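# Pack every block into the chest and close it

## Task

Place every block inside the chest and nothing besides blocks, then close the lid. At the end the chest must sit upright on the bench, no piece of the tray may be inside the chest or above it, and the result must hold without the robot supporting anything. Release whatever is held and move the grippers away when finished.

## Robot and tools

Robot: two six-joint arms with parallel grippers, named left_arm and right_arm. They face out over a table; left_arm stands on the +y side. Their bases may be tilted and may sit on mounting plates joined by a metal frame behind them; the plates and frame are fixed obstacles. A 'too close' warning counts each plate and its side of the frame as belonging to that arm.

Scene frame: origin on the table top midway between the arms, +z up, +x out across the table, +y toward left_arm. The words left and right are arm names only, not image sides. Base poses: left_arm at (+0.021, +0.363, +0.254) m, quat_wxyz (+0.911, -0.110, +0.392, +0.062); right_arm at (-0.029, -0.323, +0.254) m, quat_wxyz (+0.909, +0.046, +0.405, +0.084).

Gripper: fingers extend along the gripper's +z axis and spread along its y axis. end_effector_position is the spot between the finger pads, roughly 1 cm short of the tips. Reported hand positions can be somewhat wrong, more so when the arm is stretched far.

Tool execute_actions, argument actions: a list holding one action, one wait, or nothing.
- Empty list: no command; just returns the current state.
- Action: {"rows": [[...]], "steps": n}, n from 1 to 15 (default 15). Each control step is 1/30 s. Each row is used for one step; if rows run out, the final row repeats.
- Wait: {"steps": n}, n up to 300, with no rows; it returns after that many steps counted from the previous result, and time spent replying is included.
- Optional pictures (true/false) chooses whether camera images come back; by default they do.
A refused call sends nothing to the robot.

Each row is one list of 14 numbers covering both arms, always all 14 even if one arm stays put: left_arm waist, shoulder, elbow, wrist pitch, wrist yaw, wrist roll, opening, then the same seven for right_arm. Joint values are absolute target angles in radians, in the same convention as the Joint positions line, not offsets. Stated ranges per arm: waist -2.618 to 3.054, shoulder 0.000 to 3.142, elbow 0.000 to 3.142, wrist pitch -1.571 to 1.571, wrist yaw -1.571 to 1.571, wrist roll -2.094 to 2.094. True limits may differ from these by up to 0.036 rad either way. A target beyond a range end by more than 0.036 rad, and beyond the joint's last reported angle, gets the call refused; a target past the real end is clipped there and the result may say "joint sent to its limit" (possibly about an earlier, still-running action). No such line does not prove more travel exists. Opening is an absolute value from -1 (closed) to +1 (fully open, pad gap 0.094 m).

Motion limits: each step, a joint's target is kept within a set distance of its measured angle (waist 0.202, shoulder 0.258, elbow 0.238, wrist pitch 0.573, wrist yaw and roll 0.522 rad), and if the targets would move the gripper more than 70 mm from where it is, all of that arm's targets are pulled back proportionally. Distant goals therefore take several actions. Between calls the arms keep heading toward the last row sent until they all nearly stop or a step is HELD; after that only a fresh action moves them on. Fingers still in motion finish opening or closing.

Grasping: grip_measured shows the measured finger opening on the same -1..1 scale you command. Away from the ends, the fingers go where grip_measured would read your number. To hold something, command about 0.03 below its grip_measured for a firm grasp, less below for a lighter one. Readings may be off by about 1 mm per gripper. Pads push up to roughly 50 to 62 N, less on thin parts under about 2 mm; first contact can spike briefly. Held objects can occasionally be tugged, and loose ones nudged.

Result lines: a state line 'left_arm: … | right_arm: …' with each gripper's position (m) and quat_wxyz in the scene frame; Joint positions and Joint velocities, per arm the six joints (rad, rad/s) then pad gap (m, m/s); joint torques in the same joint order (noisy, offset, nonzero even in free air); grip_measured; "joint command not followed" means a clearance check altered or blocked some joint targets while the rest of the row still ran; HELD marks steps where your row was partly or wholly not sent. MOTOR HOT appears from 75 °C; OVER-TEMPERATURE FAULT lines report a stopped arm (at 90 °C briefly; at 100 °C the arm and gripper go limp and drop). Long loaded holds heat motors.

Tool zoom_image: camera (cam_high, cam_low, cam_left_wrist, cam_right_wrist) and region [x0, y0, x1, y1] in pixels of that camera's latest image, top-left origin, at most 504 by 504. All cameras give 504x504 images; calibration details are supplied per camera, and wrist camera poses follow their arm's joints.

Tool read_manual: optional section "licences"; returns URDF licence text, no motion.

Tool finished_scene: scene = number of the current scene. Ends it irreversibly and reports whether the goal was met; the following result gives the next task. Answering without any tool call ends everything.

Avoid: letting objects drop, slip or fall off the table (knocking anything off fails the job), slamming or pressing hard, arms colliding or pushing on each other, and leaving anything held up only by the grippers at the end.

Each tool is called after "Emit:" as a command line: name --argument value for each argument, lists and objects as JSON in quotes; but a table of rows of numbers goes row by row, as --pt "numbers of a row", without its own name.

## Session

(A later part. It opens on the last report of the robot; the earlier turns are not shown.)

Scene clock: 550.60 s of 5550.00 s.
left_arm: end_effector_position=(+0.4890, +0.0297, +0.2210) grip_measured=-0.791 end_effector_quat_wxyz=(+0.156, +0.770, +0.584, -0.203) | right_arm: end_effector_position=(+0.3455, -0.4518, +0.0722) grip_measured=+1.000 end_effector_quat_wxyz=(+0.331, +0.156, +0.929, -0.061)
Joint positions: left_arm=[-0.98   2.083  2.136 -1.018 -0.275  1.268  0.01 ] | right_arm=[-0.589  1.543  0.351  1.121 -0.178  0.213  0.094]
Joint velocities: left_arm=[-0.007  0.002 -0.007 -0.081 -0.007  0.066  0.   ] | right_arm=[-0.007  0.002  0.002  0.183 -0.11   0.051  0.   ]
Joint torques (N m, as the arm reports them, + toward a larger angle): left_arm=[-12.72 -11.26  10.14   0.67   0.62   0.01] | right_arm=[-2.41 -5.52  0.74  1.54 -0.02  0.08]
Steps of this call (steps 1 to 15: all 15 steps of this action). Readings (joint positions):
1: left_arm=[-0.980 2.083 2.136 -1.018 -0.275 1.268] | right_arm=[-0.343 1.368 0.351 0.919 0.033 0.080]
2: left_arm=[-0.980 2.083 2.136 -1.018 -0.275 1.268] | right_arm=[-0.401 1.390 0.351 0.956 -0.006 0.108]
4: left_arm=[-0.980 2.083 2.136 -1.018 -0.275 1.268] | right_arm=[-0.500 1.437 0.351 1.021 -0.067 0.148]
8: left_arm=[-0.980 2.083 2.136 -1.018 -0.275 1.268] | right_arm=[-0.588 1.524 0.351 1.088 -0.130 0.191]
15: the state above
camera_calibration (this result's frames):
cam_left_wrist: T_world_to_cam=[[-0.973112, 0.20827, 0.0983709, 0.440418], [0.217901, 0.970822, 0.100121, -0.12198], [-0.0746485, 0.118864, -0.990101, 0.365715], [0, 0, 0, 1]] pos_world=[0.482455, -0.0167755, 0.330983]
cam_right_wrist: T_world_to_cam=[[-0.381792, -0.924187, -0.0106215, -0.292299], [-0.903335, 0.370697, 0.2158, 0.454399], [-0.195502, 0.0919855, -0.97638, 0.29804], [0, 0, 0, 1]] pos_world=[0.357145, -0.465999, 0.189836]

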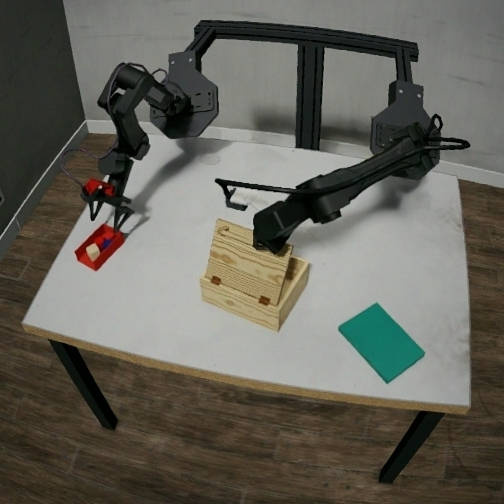

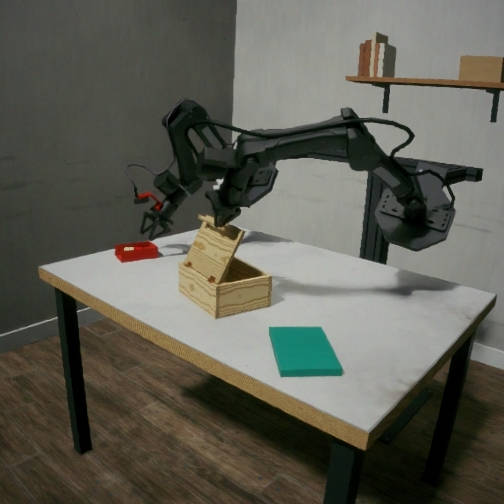

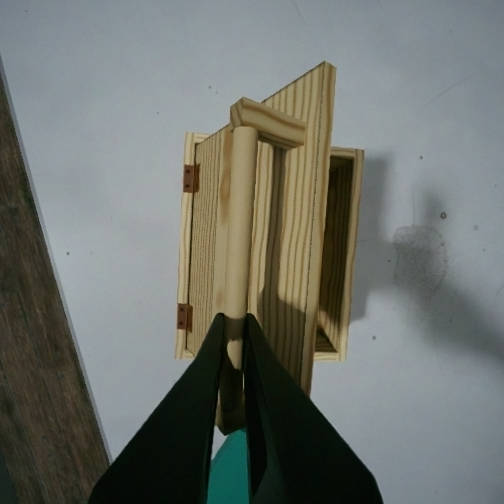

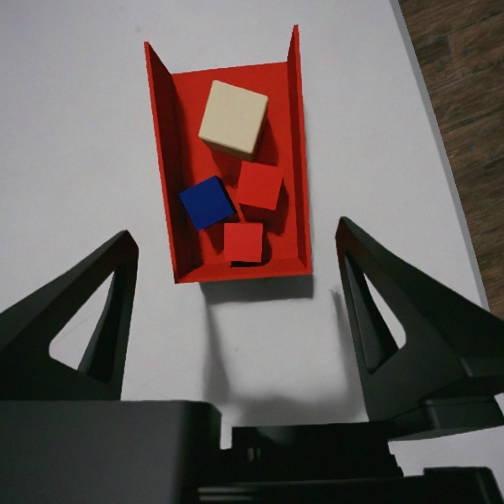

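Emit:
execute_actions --actions '[{"rows":[[-1.025,2.081,2.182,-1.015,-0.25,1.27,-0.805,-0.59,1.56,0.375,1.19,-0.17,0.225,1],[-1.025,2.081,2.182,-1.015,-0.25,1.27,-0.805,-0.585,1.59,0.385,1.22,-0.16,0.225,1],[-1.025,2.081,2.182,-1.015,-0.25,1.27,-0.805,-0.58,1.62,0.394,1.245,-0.155,0.225,1],[-1.025,2.081,2.182,-1.015,-0.25,1.27,-0.805,-0.575,1.65,0.403,1.27,-0.15,0.225,1],[-1.025,2.081,2.182,-1.015,-0.25,1.27,-0.805,-0.57,1.68,0.413,1.29,-0.145,0.225,1],[-1.025,2.081,2.182,-1.015,-0.25,1.27,-0.805,-0.565,1.71,0.423,1.31,-0.14,0.225,1],[-1.025,2.081,2.182,-1.015,-0.25,1.27,-0.805,-0.56,1.74,0.434,1.325,-0.135,0.225,1],[-1.025,2.081,2.182,-1.015,-0.25,1.27,-0.805,-0.555,1.765,0.445,1.34,-0.13,0.225,1],[-1.025,2.081,2.182,-1.015,-0.25,1.27,-0.805,-0.55,1.79,0.457,1.35,-0.125,0.225,1],[-1.025,2.081,2.182,-1.015,-0.25,1.27,-0.805,-0.545,1.815,0.469,1.36,-0.122,0.225,1],[-1.025,2.081,2.182,-1.015,-0.25,1.27,-0.805,-0.54,1.835,0.479,1.36,-0.122,0.225,1],[-1.025,2.081,2.182,-1.015,-0.25,1.27,-0.805,-0.536,1.85,0.487,1.36,-0.122,0.225,1]]}]' --pictures false

Emit:
execute_actions --actions '[{"rows":[[-1.025,2.081,2.182,-1.015,-0.25,1.27,-0.805,-0.536,1.85,0.487,1.36,-0.122,0.225,1],[-1.025,2.081,2.182,-1.015,-0.25,1.27,-0.805,-0.536,1.85,0.487,1.36,-0.122,0.225,0.95],[-1.025,2.081,2.182,-1.015,-0.25,1.27,-0.805,-0.536,1.85,0.487,1.36,-0.122,0.225,0.9],[-1.025,2.081,2.182,-1.015,-0.25,1.27,-0.805,-0.536,1.85,0.487,1.36,-0.122,0.225,0.86],[-1.025,2.081,2.182,-1.015,-0.25,1.27,-0.805,-0.536,1.85,0.487,1.36,-0.122,0.225,0.82],[-1.025,2.081,2.182,-1.015,-0.25,1.27,-0.805,-0.536,1.85,0.487,1.36,-0.122,0.225,0.78],[-1.025,2.081,2.182,-1.015,-0.25,1.27,-0.805,-0.536,1.85,0.487,1.36,-0.122,0.225,0.75],[-1.025,2.081,2.182,-1.015,-0.25,1.27,-0.805,-0.536,1.85,0.487,1.36,-0.122,0.225,0.72],[-1.025,2.081,2.182,-1.015,-0.25,1.27,-0.805,-0.536,1.85,0.487,1.36,-0.122,0.225,0.69],[-1.025,2.081,2.182,-1.015,-0.25,1.27,-0.805,-0.536,1.85,0.487,1.36,-0.122,0.225,0.66],[-1.025,2.081,2.182,-1.015,-0.25,1.27,-0.805,-0.536,1.85,0.487,1.36,-0.122,0.225,0.63]]}]'

Scene clock: 577.27 s of 5550.00 s.
left_arm: end_effector_position=(+0.4890, +0.0297, +0.2210) grip_measured=-0.791 end_effector_quat_wxyz=(+0.156, +0.770, +0.584, -0.203) | right_arm: end_effector_position=(+0.3470, -0.4519, +0.0194) grip_measured=+1.000 end_effector_quat_wxyz=(+0.330, +0.155, +0.929, -0.054)
Joint positions: left_arm=[-0.98   2.083  2.136 -1.018 -0.275  1.268  0.01 ] | right_arm=[-0.542  1.848  0.466  1.31  -0.143  0.219  0.094]
Joint velocities: left_arm=[-0.002  0.012 -0.017  0.022 -0.007 -0.022 -0.   ] | right_arm=[ 0.022  0.09   0.007  0.125 -0.037  0.007  0.   ]
Joint torques (N m, as the arm reports them, + toward a larger angle): left_arm=[-12.76 -11.29  10.13   0.66   0.62   0.01] | right_arm=[-1.39 -6.26  1.55  1.76  0.26  0.07]
Steps of this call (steps 1 to 30: the robot went on to your last target; steps 31 to 100: nothing new was sent; then 22.83 s passed at rest; steps 101 to 115: all 15 steps of this action). Readings (joint positions):
101: left_arm=[-0.980 2.083 2.136 -1.018 -0.275 1.268] | right_arm=[-0.589 1.544 0.351 1.139 -0.190 0.219]
102: left_arm=[-0.980 2.083 2.136 -1.018 -0.275 1.268] | right_arm=[-0.589 1.552 0.353 1.151 -0.188 0.219]
104: left_arm=[-0.980 2.083 2.136 -1.018 -0.275 1.268] | right_arm=[-0.588 1.590 0.368 1.187 -0.180 0.219]
108: left_arm=[-0.980 2.083 2.136 -1.018 -0.275 1.268] | right_arm=[-0.571 1.711 0.412 1.258 -0.162 0.219]
115: the state above

Scene clock: 577.77 s of 5550.00 s.
left_arm: end_effector_position=(+0.4890, +0.0297, +0.2210) grip_measured=-0.791 end_effector_quat_wxyz=(+0.156, +0.770, +0.584, -0.203) | right_arm: end_effector_position=(+0.3510, -0.4530, +0.0228) grip_measured=+0.710 end_effector_quat_wxyz=(+0.341, +0.153, +0.926, -0.057)
Joint positions: left_arm=[-0.98   2.083  2.136 -1.018 -0.275  1.268  0.01 ] | right_arm=[-0.541  1.849  0.466  1.334 -0.137  0.219  0.08 ]
Joint velocities: left_arm=[-0.002  0.007 -0.002 -0.037  0.022 -0.022  0.002] | right_arm=[-0.017  0.002  0.012 -0.022  0.066  0.051 -0.   ]
Joint torques (N m, as the arm reports them, + toward a larger angle): left_arm=[-12.77 -11.24  10.14   0.67   0.63   0.01] | right_arm=[-1.21 -6.05  1.62  1.67  0.2   0.07]
Steps of this call (steps 1 to 15: all 15 steps of this action). Readings (joint positions):
1: left_arm=[-0.980 2.083 2.136 -1.018 -0.275 1.268] | right_arm=[-0.541 1.849 0.466 1.313 -0.143 0.219]
2: left_arm=[-0.980 2.083 2.136 -1.018 -0.275 1.268] | right_arm=[-0.541 1.849 0.466 1.317 -0.142 0.219]
4: left_arm=[-0.980 2.083 2.136 -1.018 -0.275 1.268] | right_arm=[-0.541 1.849 0.466 1.326 -0.140 0.219]
8: left_arm=[-0.980 2.083 2.136 -1.018 -0.275 1.268] | right_arm=[-0.541 1.849 0.466 1.334 -0.138 0.219]
15: the state above
camera_calibration (this result's frames):
cam_left_wrist: T_world_to_cam=[[-0.973112, 0.20827, 0.0983709, 0.440418], [0.217901, 0.970822, 0.100121, -0.12198], [-0.0746485, 0.118864, -0.990101, 0.365715], [0, 0, 0, 1]] pos_world=[0.482455, -0.0167755, 0.330983]
cam_right_wrist: T_world_to_cam=[[-0.374201, -0.927118, -0.0206485, -0.295533], [-0.91051, 0.363092, 0.197827, 0.470017], [-0.175911, 0.0928276, -0.98002, 0.244595], [0, 0, 0, 1]] pos_world=[0.360394, -0.467359, 0.140624]

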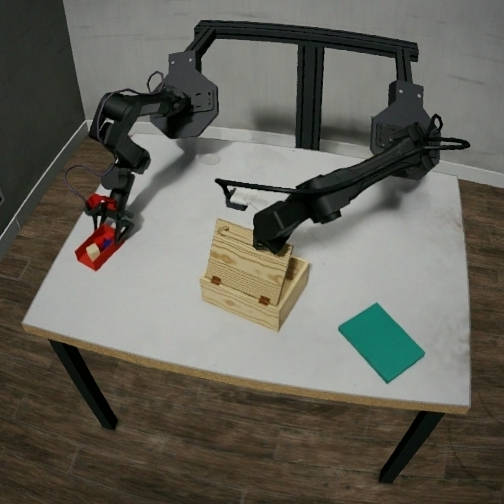

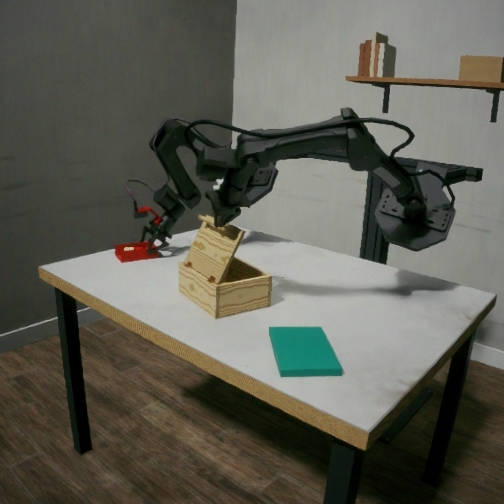

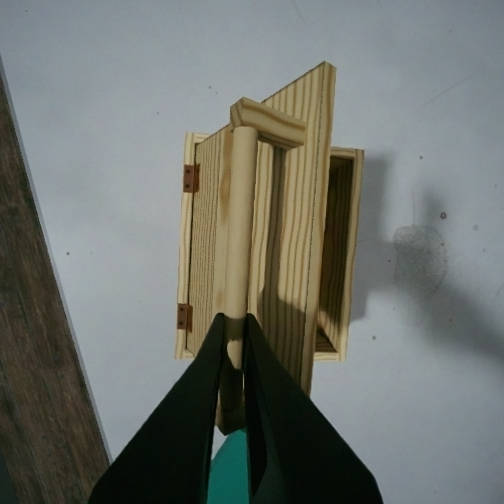

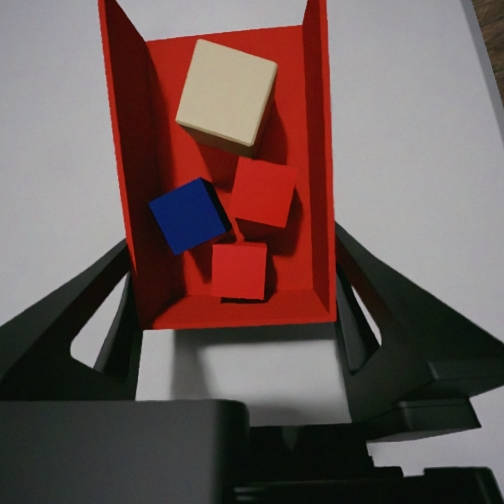

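Emit:
execute_actions --actions '[{"rows":[[-1.025,2.081,2.182,-1.015,-0.25,1.27,-0.805,-0.54,1.83,0.46,1.36,-0.125,0.225,0.65],[-1.025,2.081,2.182,-1.015,-0.25,1.27,-0.805,-0.545,1.81,0.452,1.355,-0.13,0.225,0.65],[-1.025,2.081,2.182,-1.015,-0.25,1.27,-0.805,-0.545,1.79,0.444,1.345,-0.135,0.22,0.65],[-1.025,2.081,2.182,-1.015,-0.25,1.27,-0.805,-0.545,1.77,0.436,1.335,-0.14,0.21,0.65],[-1.025,2.081,2.182,-1.015,-0.25,1.27,-0.805,-0.54,1.75,0.428,1.325,-0.14,0.2,0.65],[-1.025,2.081,2.182,-1.015,-0.25,1.27,-0.805,-0.535,1.73,0.42,1.315,-0.14,0.185,0.65],[-1.025,2.081,2.182,-1.015,-0.25,1.27,-0.805,-0.525,1.71,0.412,1.305,-0.14,0.17,0.65],[-1.025,2.081,2.182,-1.015,-0.25,1.27,-0.805,-0.515,1.69,0.404,1.295,-0.14,0.155,0.65],[-1.025,2.081,2.182,-1.015,-0.25,1.27,-0.805,-0.5,1.67,0.396,1.285,-0.14,0.14,0.65],[-1.025,2.081,2.182,-1.015,-0.25,1.27,-0.805,-0.485,1.65,0.388,1.275,-0.14,0.12,0.65],[-1.025,2.081,2.182,-1.015,-0.25,1.27,-0.805,-0.465,1.63,0.38,1.265,-0.14,0.1,0.65],[-1.025,2.081,2.182,-1.015,-0.25,1.27,-0.805,-0.445,1.61,0.372,1.255,-0.135,0.08,0.65],[-1.025,2.081,2.182,-1.015,-0.25,1.27,-0.805,-0.425,1.59,0.364,1.25,-0.13,0.06,0.65],[-1.025,2.081,2.182,-1.015,-0.25,1.27,-0.805,-0.405,1.57,0.356,1.245,-0.125,0.04,0.65],[-1.025,2.081,2.182,-1.015,-0.25,1.27,-0.805,-0.38,1.55,0.348,1.24,-0.12,0.02,0.65]]}]' --pictures false

Emit:
execute_actions --actions '[{"rows":[[-1.025,2.081,2.182,-1.015,-0.25,1.27,-0.805,-0.355,1.53,0.338,1.235,-0.115,0,0.65],[-1.025,2.081,2.182,-1.015,-0.25,1.27,-0.805,-0.33,1.51,0.328,1.23,-0.11,-0.025,0.65],[-1.025,2.081,2.182,-1.015,-0.25,1.27,-0.805,-0.305,1.49,0.318,1.225,-0.105,-0.05,0.65],[-1.025,2.081,2.182,-1.015,-0.25,1.27,-0.805,-0.28,1.47,0.308,1.22,-0.1,-0.075,0.65],[-1.025,2.081,2.182,-1.015,-0.25,1.27,-0.805,-0.255,1.45,0.298,1.215,-0.09,-0.1,0.65],[-1.025,2.081,2.182,-1.015,-0.25,1.27,-0.805,-0.23,1.43,0.288,1.21,-0.07,-0.12,0.65],[-1.025,2.081,2.182,-1.015,-0.25,1.27,-0.805,-0.2,1.41,0.278,1.205,-0.05,-0.135,0.65],[-1.025,2.081,2.182,-1.015,-0.25,1.27,-0.805,-0.17,1.39,0.27,1.2,-0.025,-0.145,0.65],[-1.025,2.081,2.182,-1.015,-0.25,1.27,-0.805,-0.14,1.38,0.265,1.2,0.005,-0.15,0.65],[-1.025,2.081,2.182,-1.015,-0.25,1.27,-0.805,-0.11,1.38,0.26,1.2,0.035,-0.15,0.65],[-1.025,2.081,2.182,-1.015,-0.25,1.27,-0.805,-0.08,1.38,0.255,1.205,0.065,-0.155,0.65],[-1.025,2.081,2.182,-1.015,-0.25,1.27,-0.805,-0.05,1.38,0.25,1.21,0.095,-0.155,0.65],[-1.025,2.081,2.182,-1.015,-0.25,1.27,-0.805,-0.02,1.38,0.25,1.215,0.125,-0.16,0.65],[-1.025,2.081,2.182,-1.015,-0.25,1.27,-0.805,0.01,1.38,0.25,1.22,0.155,-0.16,0.65],[-1.025,2.081,2.182,-1.015,-0.25,1.27,-0.805,0.045,1.385,0.25,1.225,0.19,-0.16,0.65]]}]' --pictures false

Emit:
execute_actions --actions '[{"rows":[[-1.025,2.081,2.182,-1.015,-0.25,1.27,-0.805,0.08,1.39,0.25,1.23,0.225,-0.165,0.65],[-1.025,2.081,2.182,-1.015,-0.25,1.27,-0.805,0.115,1.395,0.25,1.24,0.26,-0.165,0.65],[-1.025,2.081,2.182,-1.015,-0.25,1.27,-0.805,0.15,1.4,0.25,1.25,0.295,-0.17,0.65],[-1.025,2.081,2.182,-1.015,-0.25,1.27,-0.805,0.185,1.405,0.25,1.26,0.33,-0.17,0.65],[-1.025,2.081,2.182,-1.015,-0.25,1.27,-0.805,0.22,1.41,0.25,1.27,0.365,-0.17,0.65],[-1.025,2.081,2.182,-1.015,-0.25,1.27,-0.805,0.255,1.415,0.25,1.28,0.4,-0.175,0.65],[-1.025,2.081,2.182,-1.015,-0.25,1.27,-0.805,0.29,1.42,0.25,1.29,0.435,-0.175,0.65],[-1.025,2.081,2.182,-1.015,-0.25,1.27,-0.805,0.325,1.43,0.25,1.295,0.47,-0.175,0.65],[-1.025,2.081,2.182,-1.015,-0.25,1.27,-0.805,0.36,1.44,0.25,1.3,0.5,-0.18,0.65],[-1.025,2.081,2.182,-1.015,-0.25,1.27,-0.805,0.395,1.45,0.25,1.305,0.53,-0.18,0.65],[-1.025,2.081,2.182,-1.015,-0.25,1.27,-0.805,0.43,1.46,0.25,1.31,0.555,-0.18,0.65],[-1.025,2.081,2.182,-1.015,-0.25,1.27,-0.805,0.46,1.47,0.25,1.315,0.575,-0.18,0.65],[-1.025,2.081,2.182,-1.015,-0.25,1.27,-0.805,0.49,1.475,0.25,1.32,0.59,-0.18,0.65],[-1.025,2.081,2.182,-1.015,-0.25,1.27,-0.805,0.515,1.48,0.25,1.32,0.6,-0.18,0.65],[-1.025,2.081,2.182,-1.015,-0.25,1.27,-0.805,0.53,1.484,0.25,1.32,0.6,-0.18,0.65]]}]' --pictures false

Emit:
execute_actions --actions '[{"steps":8}]'

Scene clock: 628.83 s of 5550.00 s.
left_arm: end_effector_position=(+0.4890, +0.0297, +0.2210) grip_measured=-0.791 end_effector_quat_wxyz=(+0.156, +0.770, +0.584, -0.203) | right_arm: end_effector_position=(+0.3782, -0.3966, +0.0679) grip_measured=+0.710 end_effector_quat_wxyz=(+0.373, +0.069, +0.925, -0.025)
Joint positions: left_arm=[-0.98   2.083  2.136 -1.018 -0.275  1.268  0.01 ] | right_arm=[-0.423  1.605  0.381  1.255 -0.135  0.1    0.08 ]
Joint velocities: left_arm=[-0.017 -0.007 -0.002  0.007  0.022 -0.007 -0.001] | right_arm=[ 0.613 -0.559 -0.242 -0.212 -0.051 -0.491  0.   ]
Joint torques (N m, as the arm reports them, + toward a larger angle): left_arm=[-12.74 -11.27  10.12   0.66   0.64   0.02] | right_arm=[-0.16 -7.59 -0.5   1.65  0.12 -0.07]
Steps of this call (steps 1 to 15: the robot went on to your last target; steps 16 to 90: nothing new was sent; then 47.57 s passed at rest; steps 91 to 105: all 15 steps of this action). Readings (joint positions):
91: left_arm=[-0.980 2.083 2.136 -1.018 -0.275 1.268] | right_arm=[-0.541 1.849 0.466 1.334 -0.137 0.219]
92: left_arm=[-0.980 2.083 2.136 -1.018 -0.275 1.268] | right_arm=[-0.541 1.847 0.466 1.333 -0.137 0.219]
94: left_arm=[-0.980 2.083 2.136 -1.018 -0.275 1.268] | right_arm=[-0.541 1.830 0.464 1.322 -0.137 0.219]
98: left_arm=[-0.980 2.083 2.136 -1.018 -0.275 1.268] | right_arm=[-0.536 1.748 0.436 1.301 -0.138 0.199]
105: the state above

Scene clock: 629.33 s of 5550.00 s.
left_arm: end_effector_position=(+0.4890, +0.0297, +0.2210) grip_measured=-0.791 end_effector_quat_wxyz=(+0.156, +0.770, +0.584, -0.203) | right_arm: end_effector_position=(+0.3718, -0.2709, +0.1062) grip_measured=+0.710 end_effector_quat_wxyz=(+0.391, -0.068, +0.918, +0.028)
Joint positions: left_arm=[-0.98   2.083  2.136 -1.018 -0.275  1.268  0.01 ] | right_arm=[-0.018  1.4    0.268  1.199  0.067 -0.131  0.08 ]
Joint velocities: left_arm=[ 0.007  0.012  0.007 -0.022 -0.037  0.007 -0.   ] | right_arm=[ 0.857  0.002 -0.066 -0.051  0.857 -0.125 -0.   ]
Joint torques (N m, as the arm reports them, + toward a larger angle): left_arm=[-12.71 -11.32  10.09   0.66   0.62   0.02] | right_arm=[ 1.77 -6.47  0.2   1.83 -0.11 -0.08]
Steps of this call (steps 1 to 15: all 15 steps of this action). Readings (joint positions):
1: left_arm=[-0.980 2.083 2.136 -1.018 -0.275 1.268] | right_arm=[-0.401 1.585 0.372 1.247 -0.133 0.083]
2: left_arm=[-0.980 2.083 2.136 -1.018 -0.275 1.268] | right_arm=[-0.377 1.566 0.363 1.241 -0.131 0.064]
4: left_arm=[-0.980 2.083 2.136 -1.018 -0.275 1.268] | right_arm=[-0.327 1.526 0.343 1.228 -0.125 0.022]
8: left_arm=[-0.980 2.083 2.136 -1.018 -0.275 1.268] | right_arm=[-0.224 1.446 0.302 1.205 -0.091 -0.061]
15: the state above

Scene clock: 629.83 s of 5550.00 s.
left_arm: end_effector_position=(+0.4890, +0.0297, +0.2210) grip_measured=-0.791 end_effector_quat_wxyz=(+0.156, +0.770, +0.584, -0.203) | right_arm: end_effector_position=(+0.3371, -0.1681, +0.1285) grip_measured=+0.710 end_effector_quat_wxyz=(+0.384, -0.083, +0.918, +0.048)
Joint positions: left_arm=[-0.98   2.083  2.136 -1.018 -0.275  1.268  0.01 ] | right_arm=[ 0.481  1.473  0.265  1.265  0.518 -0.169  0.08 ]
Joint velocities: left_arm=[ 0.017 -0.012 -0.007 -0.007 -0.051  0.037 -0.   ] | right_arm=[ 0.681  0.188 -0.017  0.066  0.388  0.007 -0.001]
Joint torques (N m, as the arm reports them, + toward a larger angle): left_arm=[-12.79 -11.27  10.13   0.66   0.61   0.03] | right_arm=[ 3.01 -4.58  0.47  1.84  0.02 -0.05]
Steps of this call (steps 1 to 15: all 15 steps of this action). Readings (joint positions):
1: left_arm=[-0.980 2.083 2.136 -1.018 -0.275 1.268] | right_arm=[0.014 1.400 0.266 1.199 0.097 -0.136]
2: left_arm=[-0.980 2.083 2.136 -1.018 -0.275 1.268] | right_arm=[0.048 1.400 0.265 1.199 0.128 -0.140]
4: left_arm=[-0.980 2.083 2.136 -1.018 -0.275 1.268] | right_arm=[0.117 1.400 0.265 1.201 0.192 -0.148]
8: left_arm=[-0.980 2.083 2.136 -1.018 -0.275 1.268] | right_arm=[0.256 1.413 0.265 1.228 0.324 -0.159]
15: the state above

Scene clock: 630.10 s of 5550.00 s.
left_arm: end_effector_position=(+0.4890, +0.0297, +0.2210) grip_measured=-0.791 end_effector_quat_wxyz=(+0.156, +0.770, +0.584, -0.203) | right_arm: end_effector_position=(+0.3345, -0.1675, +0.1308) grip_measured=+0.710 end_effector_quat_wxyz=(+0.384, -0.077, +0.919, +0.035)
Joint positions: left_arm=[-0.98   2.083  2.136 -1.018 -0.275  1.268  0.01 ] | right_arm=[ 0.516  1.482  0.265  1.277  0.581 -0.172  0.08 ]
Joint velocities: left_arm=[-0.037 -0.002  0.002 -0.11   0.022  0.066 -0.001] | right_arm=[-0.017 -0.012 -0.007  0.051  0.11   0.022 -0.001]
Joint torques (N m, as the arm reports them, + toward a larger angle): left_arm=[-12.72 -11.35  10.12   0.67   0.63   0.01] | right_arm=[ 3.77 -4.36  0.48  1.74 -0.06 -0.08]
Steps of this call (steps 1 to 8: the robot went on to your last target). Readings (joint positions):
1: left_arm=[-0.980 2.083 2.136 -1.018 -0.275 1.268] | right_arm=[0.500 1.478 0.265 1.266 0.530 -0.171]
2: left_arm=[-0.980 2.083 2.136 -1.018 -0.275 1.268] | right_arm=[0.511 1.481 0.265 1.266 0.539 -0.171]
4: left_arm=[-0.980 2.083 2.136 -1.018 -0.275 1.268] | right_arm=[0.516 1.482 0.265 1.269 0.557 -0.172]
8: the state above
camera_calibration (this result's frames):
cam_left_wrist: T_world_to_cam=[[-0.973112, 0.20827, 0.0983709, 0.440418], [0.217901, 0.970822, 0.100121, -0.12198], [-0.0746485, 0.118864, -0.990101, 0.365715], [0, 0, 0, 1]] pos_world=[0.482455, -0.0167755, 0.330983]
cam_right_wrist: T_world_to_cam=[[0.11637, -0.992702, -0.0316254, -0.208433], [-0.986549, -0.119212, 0.111842, 0.285816], [-0.114796, 0.0181848, -0.993223, 0.289861], [0, 0, 0, 1]] pos_world=[0.339502, -0.178111, 0.249339]

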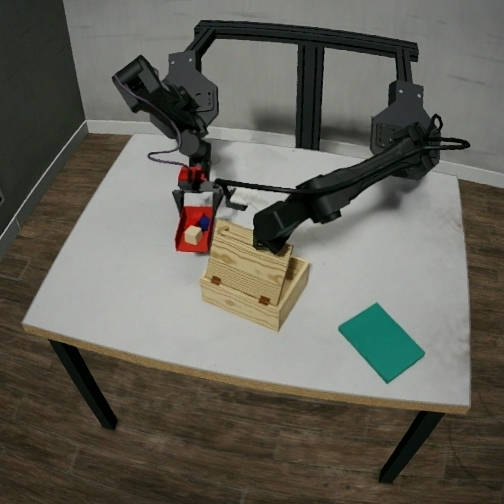

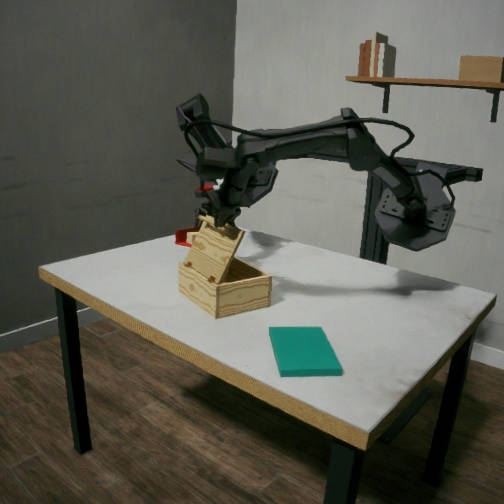

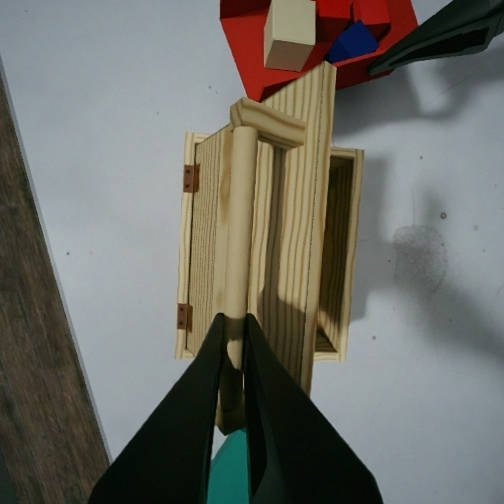

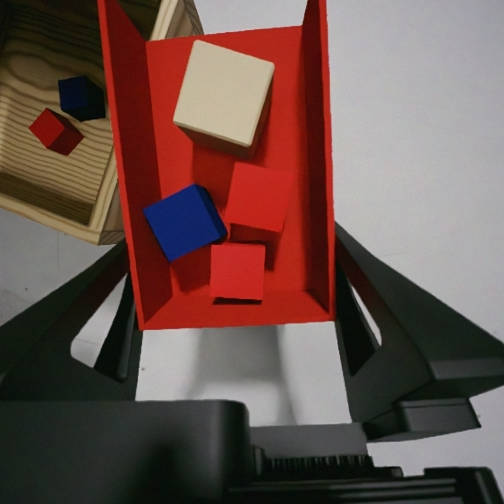

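Emit:
execute_actions --actions '[{"rows":[[-1.025,2.081,2.182,-1.015,-0.25,1.27,-0.805,0.535,1.5,0.265,1.36,0.635,-0.185,0.65],[-1.025,2.081,2.182,-1.015,-0.25,1.27,-0.805,0.55,1.525,0.275,1.39,0.665,-0.185,0.65],[-1.025,2.081,2.182,-1.015,-0.25,1.27,-0.805,0.57,1.55,0.285,1.415,0.69,-0.19,0.65],[-1.025,2.081,2.182,-1.015,-0.25,1.27,-0.805,0.59,1.575,0.292,1.435,0.715,-0.19,0.65],[-1.025,2.081,2.182,-1.015,-0.25,1.27,-0.805,0.61,1.6,0.3,1.455,0.74,-0.19,0.65],[-1.025,2.081,2.182,-1.015,-0.25,1.27,-0.805,0.633,1.62,0.308,1.47,0.765,-0.195,0.65],[-1.025,2.081,2.182,-1.015,-0.25,1.27,-0.805,0.656,1.64,0.317,1.48,0.79,-0.195,0.65],[-1.025,2.081,2.182,-1.015,-0.25,1.27,-0.805,0.679,1.66,0.327,1.49,0.81,-0.2,0.65],[-1.025,2.081,2.182,-1.015,-0.25,1.27,-0.805,0.702,1.68,0.337,1.495,0.83,-0.2,0.65],[-1.025,2.081,2.182,-1.015,-0.25,1.27,-0.805,0.724,1.7,0.348,1.5,0.85,-0.2,0.65],[-1.025,2.081,2.182,-1.015,-0.25,1.27,-0.805,0.746,1.72,0.36,1.505,0.87,-0.205,0.65],[-1.025,2.081,2.182,-1.015,-0.25,1.27,-0.805,0.768,1.74,0.372,1.51,0.89,-0.205,0.65],[-1.025,2.081,2.182,-1.015,-0.25,1.27,-0.805,0.789,1.758,0.385,1.51,0.908,-0.21,0.65],[-1.025,2.081,2.182,-1.015,-0.25,1.27,-0.805,0.81,1.775,0.399,1.51,0.925,-0.21,0.65],[-1.025,2.081,2.182,-1.015,-0.25,1.27,-0.805,0.828,1.795,0.416,1.51,0.942,-0.21,0.65]]}]' --pictures false

Emit:
execute_actions --actions '[{"rows":[[-1.025,2.081,2.182,-1.015,-0.25,1.27,-0.805,0.846,1.815,0.435,1.51,0.957,-0.215,0.65],[-1.025,2.081,2.182,-1.015,-0.25,1.27,-0.805,0.863,1.835,0.455,1.51,0.972,-0.215,0.65],[-1.025,2.081,2.182,-1.015,-0.25,1.27,-0.805,0.879,1.855,0.475,1.51,0.986,-0.22,0.65],[-1.025,2.081,2.182,-1.015,-0.25,1.27,-0.805,0.894,1.875,0.496,1.505,0.999,-0.22,0.65],[-1.025,2.081,2.182,-1.015,-0.25,1.27,-0.805,0.909,1.895,0.517,1.5,1.011,-0.22,0.65],[-1.025,2.081,2.182,-1.015,-0.25,1.27,-0.805,0.923,1.914,0.539,1.5,1.022,-0.225,0.65],[-1.025,2.081,2.182,-1.015,-0.25,1.27,-0.805,0.936,1.932,0.561,1.495,1.03,-0.225,0.65],[-1.025,2.081,2.182,-1.015,-0.25,1.27,-0.805,0.949,1.95,0.583,1.49,1.037,-0.225,0.65],[-1.025,2.081,2.182,-1.015,-0.25,1.27,-0.805,0.961,1.968,0.605,1.485,1.04,-0.225,0.65],[-1.025,2.081,2.182,-1.015,-0.25,1.27,-0.805,0.973,1.985,0.627,1.48,1.04,-0.225,0.65],[-1.025,2.081,2.182,-1.015,-0.25,1.27,-0.805,0.983,2.0,0.645,1.48,1.04,-0.225,0.65]]}]'

Scene clock: 659.20 s of 5550.00 s.
left_arm: end_effector_position=(+0.4890, +0.0297, +0.2210) grip_measured=-0.791 end_effector_quat_wxyz=(+0.156, +0.770, +0.584, -0.203) | right_arm: end_effector_position=(+0.3024, -0.1060, +0.1290) grip_measured=+0.710 end_effector_quat_wxyz=(+0.380, -0.078, +0.921, +0.025)
Joint positions: left_arm=[-0.98   2.083  2.136 -1.018 -0.275  1.268  0.01 ] | right_arm=[ 0.776  1.76   0.369  1.456  0.861 -0.196  0.08 ]
Joint velocities: left_arm=[-0.007  0.002 -0.007 -0.022 -0.022 -0.007 -0.002] | right_arm=[ 0.569  0.525  0.403  0.212  0.476 -0.11  -0.001]
Joint torques (N m, as the arm reports them, + toward a larger angle): left_arm=[-12.74 -11.25  10.09   0.68   0.62   0.01] | right_arm=[ 5.46 -4.31  3.22  1.54 -0.12 -0.15]
Steps of this call (steps 1 to 30: the robot went on to your last target; steps 31 to 100: nothing new was sent; then 25.27 s passed at rest; steps 101 to 115: all 15 steps of this action). Readings (joint positions):
101: left_arm=[-0.980 2.083 2.136 -1.018 -0.275 1.268] | right_arm=[0.516 1.484 0.265 1.288 0.600 -0.173]
102: left_arm=[-0.980 2.083 2.136 -1.018 -0.275 1.268] | right_arm=[0.519 1.492 0.265 1.302 0.613 -0.174]
104: left_arm=[-0.980 2.083 2.136 -1.018 -0.275 1.268] | right_arm=[0.541 1.526 0.265 1.341 0.647 -0.176]
108: left_arm=[-0.980 2.083 2.136 -1.018 -0.275 1.268] | right_arm=[0.622 1.624 0.287 1.397 0.726 -0.182]
115: the state above

Scene clock: 659.70 s of 5550.00 s.
left_arm: end_effector_position=(+0.4890, +0.0297, +0.2210) grip_measured=-0.791 end_effector_quat_wxyz=(+0.156, +0.770, +0.584, -0.203) | right_arm: end_effector_position=(+0.2827, -0.0205, +0.1312) grip_measured=+0.710 end_effector_quat_wxyz=(+0.383, -0.079, +0.919, +0.040)
Joint positions: left_arm=[-0.98   2.083  2.136 -1.018 -0.275  1.268  0.01 ] | right_arm=[ 0.964  1.999  0.624  1.467  1.018 -0.217  0.08 ]
Joint velocities: left_arm=[ 0.007 -0.007 -0.012  0.081 -0.037 -0.037  0.   ] | right_arm=[ 0.017 -0.017  0.002  0.022  0.095  0.007  0.   ]
Joint torques (N m, as the arm reports them, + toward a larger angle): left_arm=[-12.68 -11.31  10.12   0.66   0.62   0.  ] | right_arm=[ 7.98 -5.07  3.5   1.26 -0.02 -0.01]
Steps of this call (steps 1 to 15: all 15 steps of this action). Readings (joint positions):
1: left_arm=[-0.980 2.083 2.136 -1.018 -0.275 1.268] | right_arm=[0.795 1.779 0.385 1.461 0.879 -0.198]
2: left_arm=[-0.980 2.083 2.136 -1.018 -0.275 1.268] | right_arm=[0.814 1.798 0.402 1.464 0.897 -0.200]
4: left_arm=[-0.980 2.083 2.136 -1.018 -0.275 1.268] | right_arm=[0.847 1.838 0.441 1.469 0.930 -0.204]
8: left_arm=[-0.980 2.083 2.136 -1.018 -0.275 1.268] | right_arm=[0.904 1.917 0.525 1.469 0.985 -0.211]
15: the state above
camera_calibration (this result's frames):
cam_left_wrist: T_world_to_cam=[[-0.973112, 0.20827, 0.0983709, 0.440418], [0.217901, 0.970822, 0.100121, -0.12198], [-0.0746485, 0.118864, -0.990101, 0.365715], [0, 0, 0, 1]] pos_world=[0.482455, -0.0167755, 0.330983]
cam_right_wrist: T_world_to_cam=[[0.12298, -0.991651, -0.0387907, -0.0573538], [-0.985466, -0.126641, 0.113218, 0.251526], [-0.117185, 0.0243035, -0.992813, 0.282381], [0, 0, 0, 1]] pos_world=[0.288015, -0.0318842, 0.249649]

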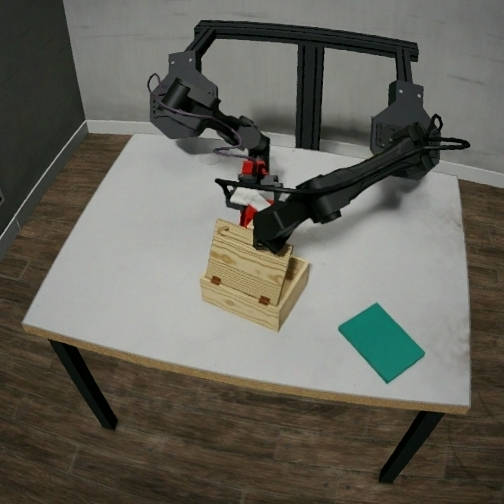

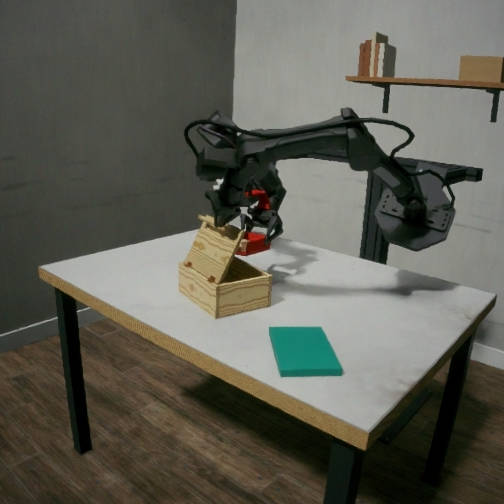

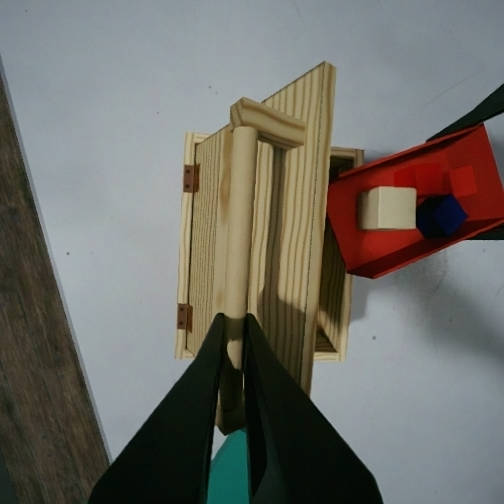

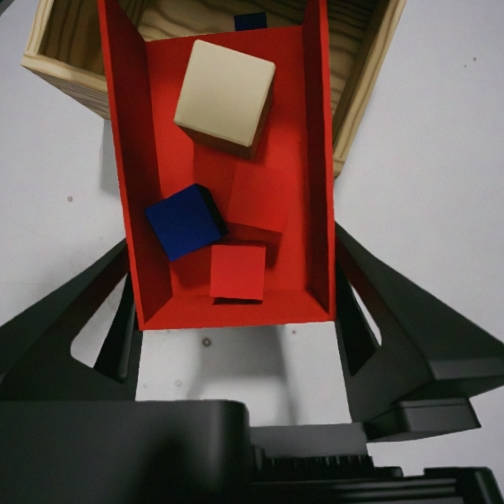

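Emit:
execute_actions --actions '[{"rows":[[-1.025,2.081,2.182,-1.015,-0.25,1.27,-0.805,0.983,1.99,0.645,1.43,1.04,-0.2,0.65],[-1.025,2.081,2.182,-1.015,-0.25,1.27,-0.805,0.983,1.98,0.648,1.375,1.045,-0.175,0.65],[-1.025,2.081,2.182,-1.015,-0.25,1.27,-0.805,0.983,1.965,0.651,1.32,1.045,-0.15,0.65],[-1.025,2.081,2.182,-1.015,-0.25,1.27,-0.805,0.984,1.942,0.655,1.265,1.05,-0.125,0.65],[-1.025,2.081,2.182,-1.015,-0.25,1.27,-0.805,0.984,1.919,0.66,1.21,1.05,-0.1,0.65],[-1.025,2.081,2.182,-1.015,-0.25,1.27,-0.805,0.984,1.897,0.665,1.155,1.05,-0.075,0.65],[-1.025,2.081,2.182,-1.015,-0.25,1.27,-0.805,0.985,1.875,0.671,1.1,1.05,-0.05,0.65],[-1.025,2.081,2.182,-1.015,-0.25,1.27,-0.805,0.985,1.854,0.678,1.045,1.05,-0.025,0.65],[-1.025,2.081,2.182,-1.015,-0.25,1.27,-0.805,0.985,1.833,0.685,0.99,1.05,0,0.65],[-1.025,2.081,2.182,-1.015,-0.25,1.27,-0.805,0.985,1.813,0.693,0.935,1.05,0.025,0.65],[-1.025,2.081,2.182,-1.015,-0.25,1.27,-0.805,0.985,1.794,0.702,0.88,1.045,0.05,0.65],[-1.025,2.081,2.182,-1.015,-0.25,1.27,-0.805,0.985,1.777,0.712,0.825,1.045,0.075,0.65],[-1.025,2.081,2.182,-1.015,-0.25,1.27,-0.805,0.985,1.761,0.723,0.77,1.04,0.1,0.65],[-1.025,2.081,2.182,-1.015,-0.25,1.27,-0.805,0.985,1.746,0.734,0.715,1.04,0.125,0.65],[-1.025,2.081,2.182,-1.015,-0.25,1.27,-0.805,0.985,1.732,0.746,0.66,1.035,0.15,0.65]]}]' --pictures false

Emit:
execute_actions --actions '[{"rows":[[-1.025,2.081,2.182,-1.015,-0.25,1.27,-0.805,0.985,1.719,0.759,0.605,1.03,0.175,0.65],[-1.025,2.081,2.182,-1.015,-0.25,1.27,-0.805,0.985,1.707,0.772,0.55,1.028,0.2,0.65],[-1.025,2.081,2.182,-1.015,-0.25,1.27,-0.805,0.985,1.696,0.786,0.495,1.024,0.225,0.65],[-1.025,2.081,2.182,-1.015,-0.25,1.27,-0.805,0.983,1.685,0.801,0.44,1.02,0.25,0.65],[-1.025,2.081,2.182,-1.015,-0.25,1.27,-0.805,0.981,1.675,0.817,0.385,1.015,0.275,0.65],[-1.025,2.081,2.182,-1.015,-0.25,1.27,-0.805,0.979,1.667,0.834,0.33,1.01,0.3,0.65],[-1.025,2.081,2.182,-1.015,-0.25,1.27,-0.805,0.977,1.66,0.852,0.275,1.004,0.325,0.65],[-1.025,2.081,2.182,-1.015,-0.25,1.27,-0.805,0.975,1.653,0.871,0.22,0.997,0.35,0.65],[-1.025,2.081,2.182,-1.015,-0.25,1.27,-0.805,0.973,1.647,0.891,0.165,0.99,0.374,0.65],[-1.025,2.081,2.182,-1.015,-0.25,1.27,-0.805,0.972,1.642,0.912,0.11,0.982,0.398,0.65],[-1.025,2.081,2.182,-1.015,-0.25,1.27,-0.805,0.971,1.638,0.934,0.055,0.974,0.421,0.65],[-1.025,2.081,2.182,-1.015,-0.25,1.27,-0.805,0.97,1.635,0.957,0,0.965,0.444,0.65],[-1.025,2.081,2.182,-1.015,-0.25,1.27,-0.805,0.968,1.633,0.981,-0.055,0.955,0.467,0.65],[-1.025,2.081,2.182,-1.015,-0.25,1.27,-0.805,0.966,1.633,1.006,-0.11,0.945,0.489,0.65],[-1.025,2.081,2.182,-1.015,-0.25,1.27,-0.805,0.964,1.635,1.032,-0.165,0.934,0.511,0.65]]}]' --pictures false

Emit:
execute_actions --actions '[{"rows":[[-1.025,2.081,2.182,-1.015,-0.25,1.27,-0.805,0.962,1.638,1.058,-0.22,0.923,0.532,0.65],[-1.025,2.081,2.182,-1.015,-0.25,1.27,-0.805,0.96,1.641,1.085,-0.27,0.912,0.552,0.65],[-1.025,2.081,2.182,-1.015,-0.25,1.27,-0.805,0.958,1.644,1.112,-0.31,0.902,0.567,0.65],[-1.025,2.081,2.182,-1.015,-0.25,1.27,-0.805,0.956,1.648,1.138,-0.315,0.902,0.567,0.65],[-1.025,2.081,2.182,-1.015,-0.25,1.27,-0.805,0.955,1.65,1.158,-0.315,0.902,0.567,0.65]]}]'

Scene clock: 704.60 s of 5550.00 s.
left_arm: end_effector_position=(+0.4890, +0.0297, +0.2210) grip_measured=-0.791 end_effector_quat_wxyz=(+0.156, +0.770, +0.584, -0.203) | right_arm: end_effector_position=(+0.2964, -0.0201, +0.1398) grip_measured=+0.710 end_effector_quat_wxyz=(+0.316, -0.070, +0.946, +0.032)
Joint positions: left_arm=[-0.98   2.083  2.136 -1.018 -0.275  1.268  0.01 ] | right_arm=[0.964 1.775 0.706 0.88  1.043 0.044 0.08 ]
Joint velocities: left_arm=[ 0.002 -0.012 -0.002  0.022  0.007 -0.037  0.   ] | right_arm=[ 0.012 -0.447  0.315 -1.443 -0.066  0.755  0.   ]
Joint torques (N m, as the arm reports them, + toward a larger angle): left_arm=[-12.72 -11.32  10.14   0.66   0.63   0.02] | right_arm=[ 7.92 -6.22  4.56  1.01 -0.06  0.08]
Steps of this call (steps 1 to 30: the robot went on to your last target; steps 31 to 100: nothing new was sent; then 41.07 s passed at rest; steps 101 to 115: all 15 steps of this action). Readings (joint positions):
101: left_arm=[-0.980 2.083 2.136 -1.018 -0.275 1.268] | right_arm=[0.964 1.999 0.624 1.462 1.038 -0.216]
102: left_arm=[-0.980 2.083 2.136 -1.018 -0.275 1.268] | right_arm=[0.964 1.999 0.624 1.450 1.038 -0.209]
104: left_arm=[-0.980 2.083 2.136 -1.018 -0.275 1.268] | right_arm=[0.964 1.991 0.624 1.393 1.040 -0.187]
108: left_arm=[-0.980 2.083 2.136 -1.018 -0.275 1.268] | right_arm=[0.964 1.923 0.634 1.218 1.043 -0.116]
115: the state above

Scene clock: 705.10 s of 5550.00 s.
left_arm: end_effector_position=(+0.4890, +0.0297, +0.2210) grip_measured=-0.791 end_effector_quat_wxyz=(+0.156, +0.770, +0.584, -0.203) | right_arm: end_effector_position=(+0.2999, -0.0115, +0.1479) grip_measured=+0.710 end_effector_quat_wxyz=(+0.197, -0.082, +0.977, +0.029)
Joint positions: left_arm=[-0.98   2.083  2.136 -1.018 -0.275  1.268  0.01 ] | right_arm=[0.964 1.661 0.963 0.063 0.971 0.409 0.08 ]
Joint velocities: left_arm=[-0.002  0.012 -0.002 -0.022  0.007 -0.037  0.001] | right_arm=[ 0.012 -0.037  0.716 -1.575 -0.227  0.623  0.001]
Joint torques (N m, as the arm reports them, + toward a larger angle): left_arm=[-12.68 -11.29  10.11   0.66   0.64   0.02] | right_arm=[ 5.79 -7.14  5.96  0.89  0.1   0.06]
Steps of this call (steps 1 to 15: all 15 steps of this action). Readings (joint positions):
1: left_arm=[-0.980 2.083 2.136 -1.018 -0.275 1.268] | right_arm=[0.964 1.760 0.717 0.828 1.043 0.069]
2: left_arm=[-0.980 2.083 2.136 -1.018 -0.275 1.268] | right_arm=[0.964 1.747 0.729 0.775 1.041 0.093]
4: left_arm=[-0.980 2.083 2.136 -1.018 -0.275 1.268] | right_arm=[0.964 1.725 0.754 0.668 1.037 0.142]
8: left_arm=[-0.980 2.083 2.136 -1.018 -0.275 1.268] | right_arm=[0.964 1.690 0.814 0.447 1.021 0.241]
15: the state above

Scene clock: 705.60 s of 5550.00 s.
left_arm: end_effector_position=(+0.4890, +0.0297, +0.2210) grip_measured=-0.791 end_effector_quat_wxyz=(+0.156, +0.770, +0.584, -0.203) | right_arm: end_effector_position=(+0.3070, -0.0111, +0.1562) grip_measured=+0.710 end_effector_quat_wxyz=(+0.134, -0.081, +0.987, +0.022)
Joint positions: left_arm=[-0.98   2.083  2.136 -1.018 -0.275  1.268  0.01 ] | right_arm=[ 0.95   1.661  1.138 -0.293  0.904  0.555  0.08 ]
Joint velocities: left_arm=[-0.012  0.022 -0.022  0.037 -0.007 -0.037  0.001] | right_arm=[-0.002 -0.007 -0.022 -0.066  0.022  0.022 -0.002]
Joint torques (N m, as the arm reports them, + toward a larger angle): left_arm=[-12.69 -11.29  10.09   0.67   0.62   0.02] | right_arm=[ 6.42 -6.42  5.98  0.53  0.03  0.07]
Steps of this call (steps 1 to 15: all 15 steps of this action). Readings (joint positions):
1: left_arm=[-0.980 2.083 2.136 -1.018 -0.275 1.268] | right_arm=[0.963 1.661 0.989 0.009 0.961 0.432]
2: left_arm=[-0.980 2.083 2.136 -1.018 -0.275 1.268] | right_arm=[0.962 1.661 1.015 -0.045 0.951 0.454]
4: left_arm=[-0.980 2.083 2.136 -1.018 -0.275 1.268] | right_arm=[0.957 1.661 1.066 -0.142 0.932 0.492]
8: left_arm=[-0.980 2.083 2.136 -1.018 -0.275 1.268] | right_arm=[0.950 1.661 1.133 -0.234 0.915 0.533]
15: the state above
camera_calibration (this result's frames):
cam_left_wrist: T_world_to_cam=[[-0.973112, 0.20827, 0.0983709, 0.440418], [0.217901, 0.970822, 0.100121, -0.12198], [-0.0746485, 0.118864, -0.990101, 0.365715], [0, 0, 0, 1]] pos_world=[0.482455, -0.0167755, 0.330983]
cam_right_wrist: T_world_to_cam=[[0.108002, -0.993978, -0.0185369, -0.0486524], [-0.800145, -0.0979765, 0.591751, 0.142518], [-0.590004, -0.0490781, -0.805908, 0.424958], [0, 0, 0, 1]] pos_world=[0.370016, -0.0135399, 0.25724]

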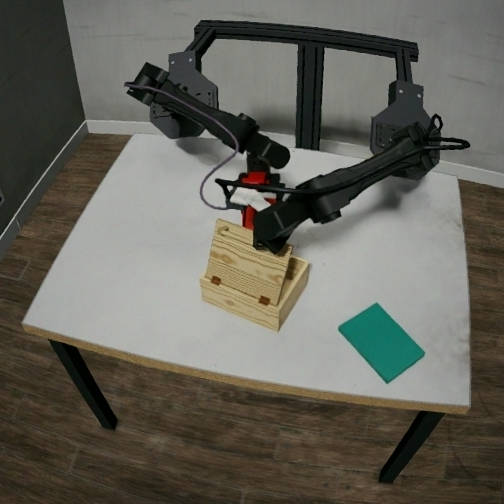

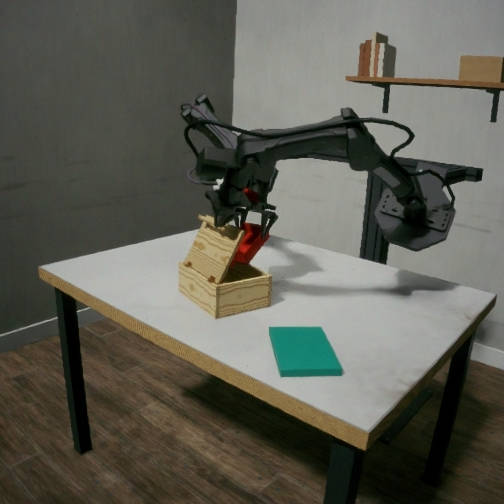

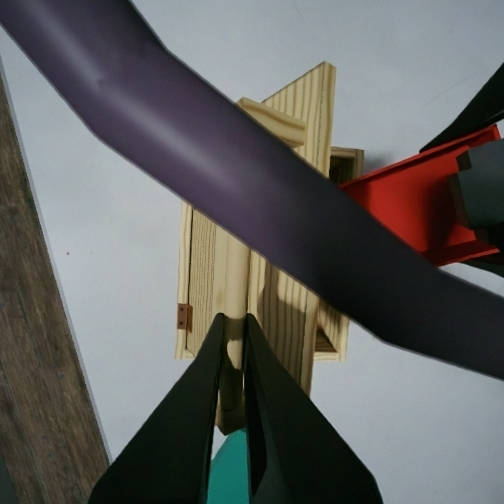

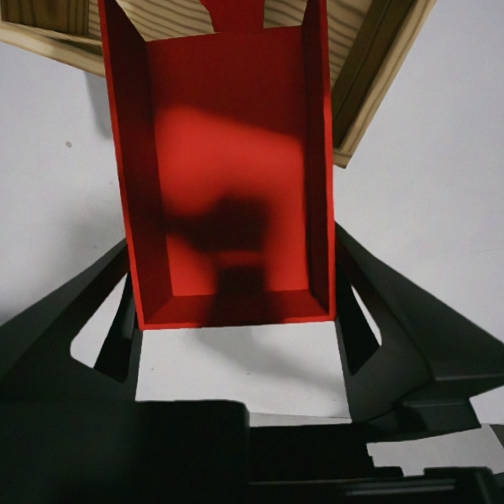

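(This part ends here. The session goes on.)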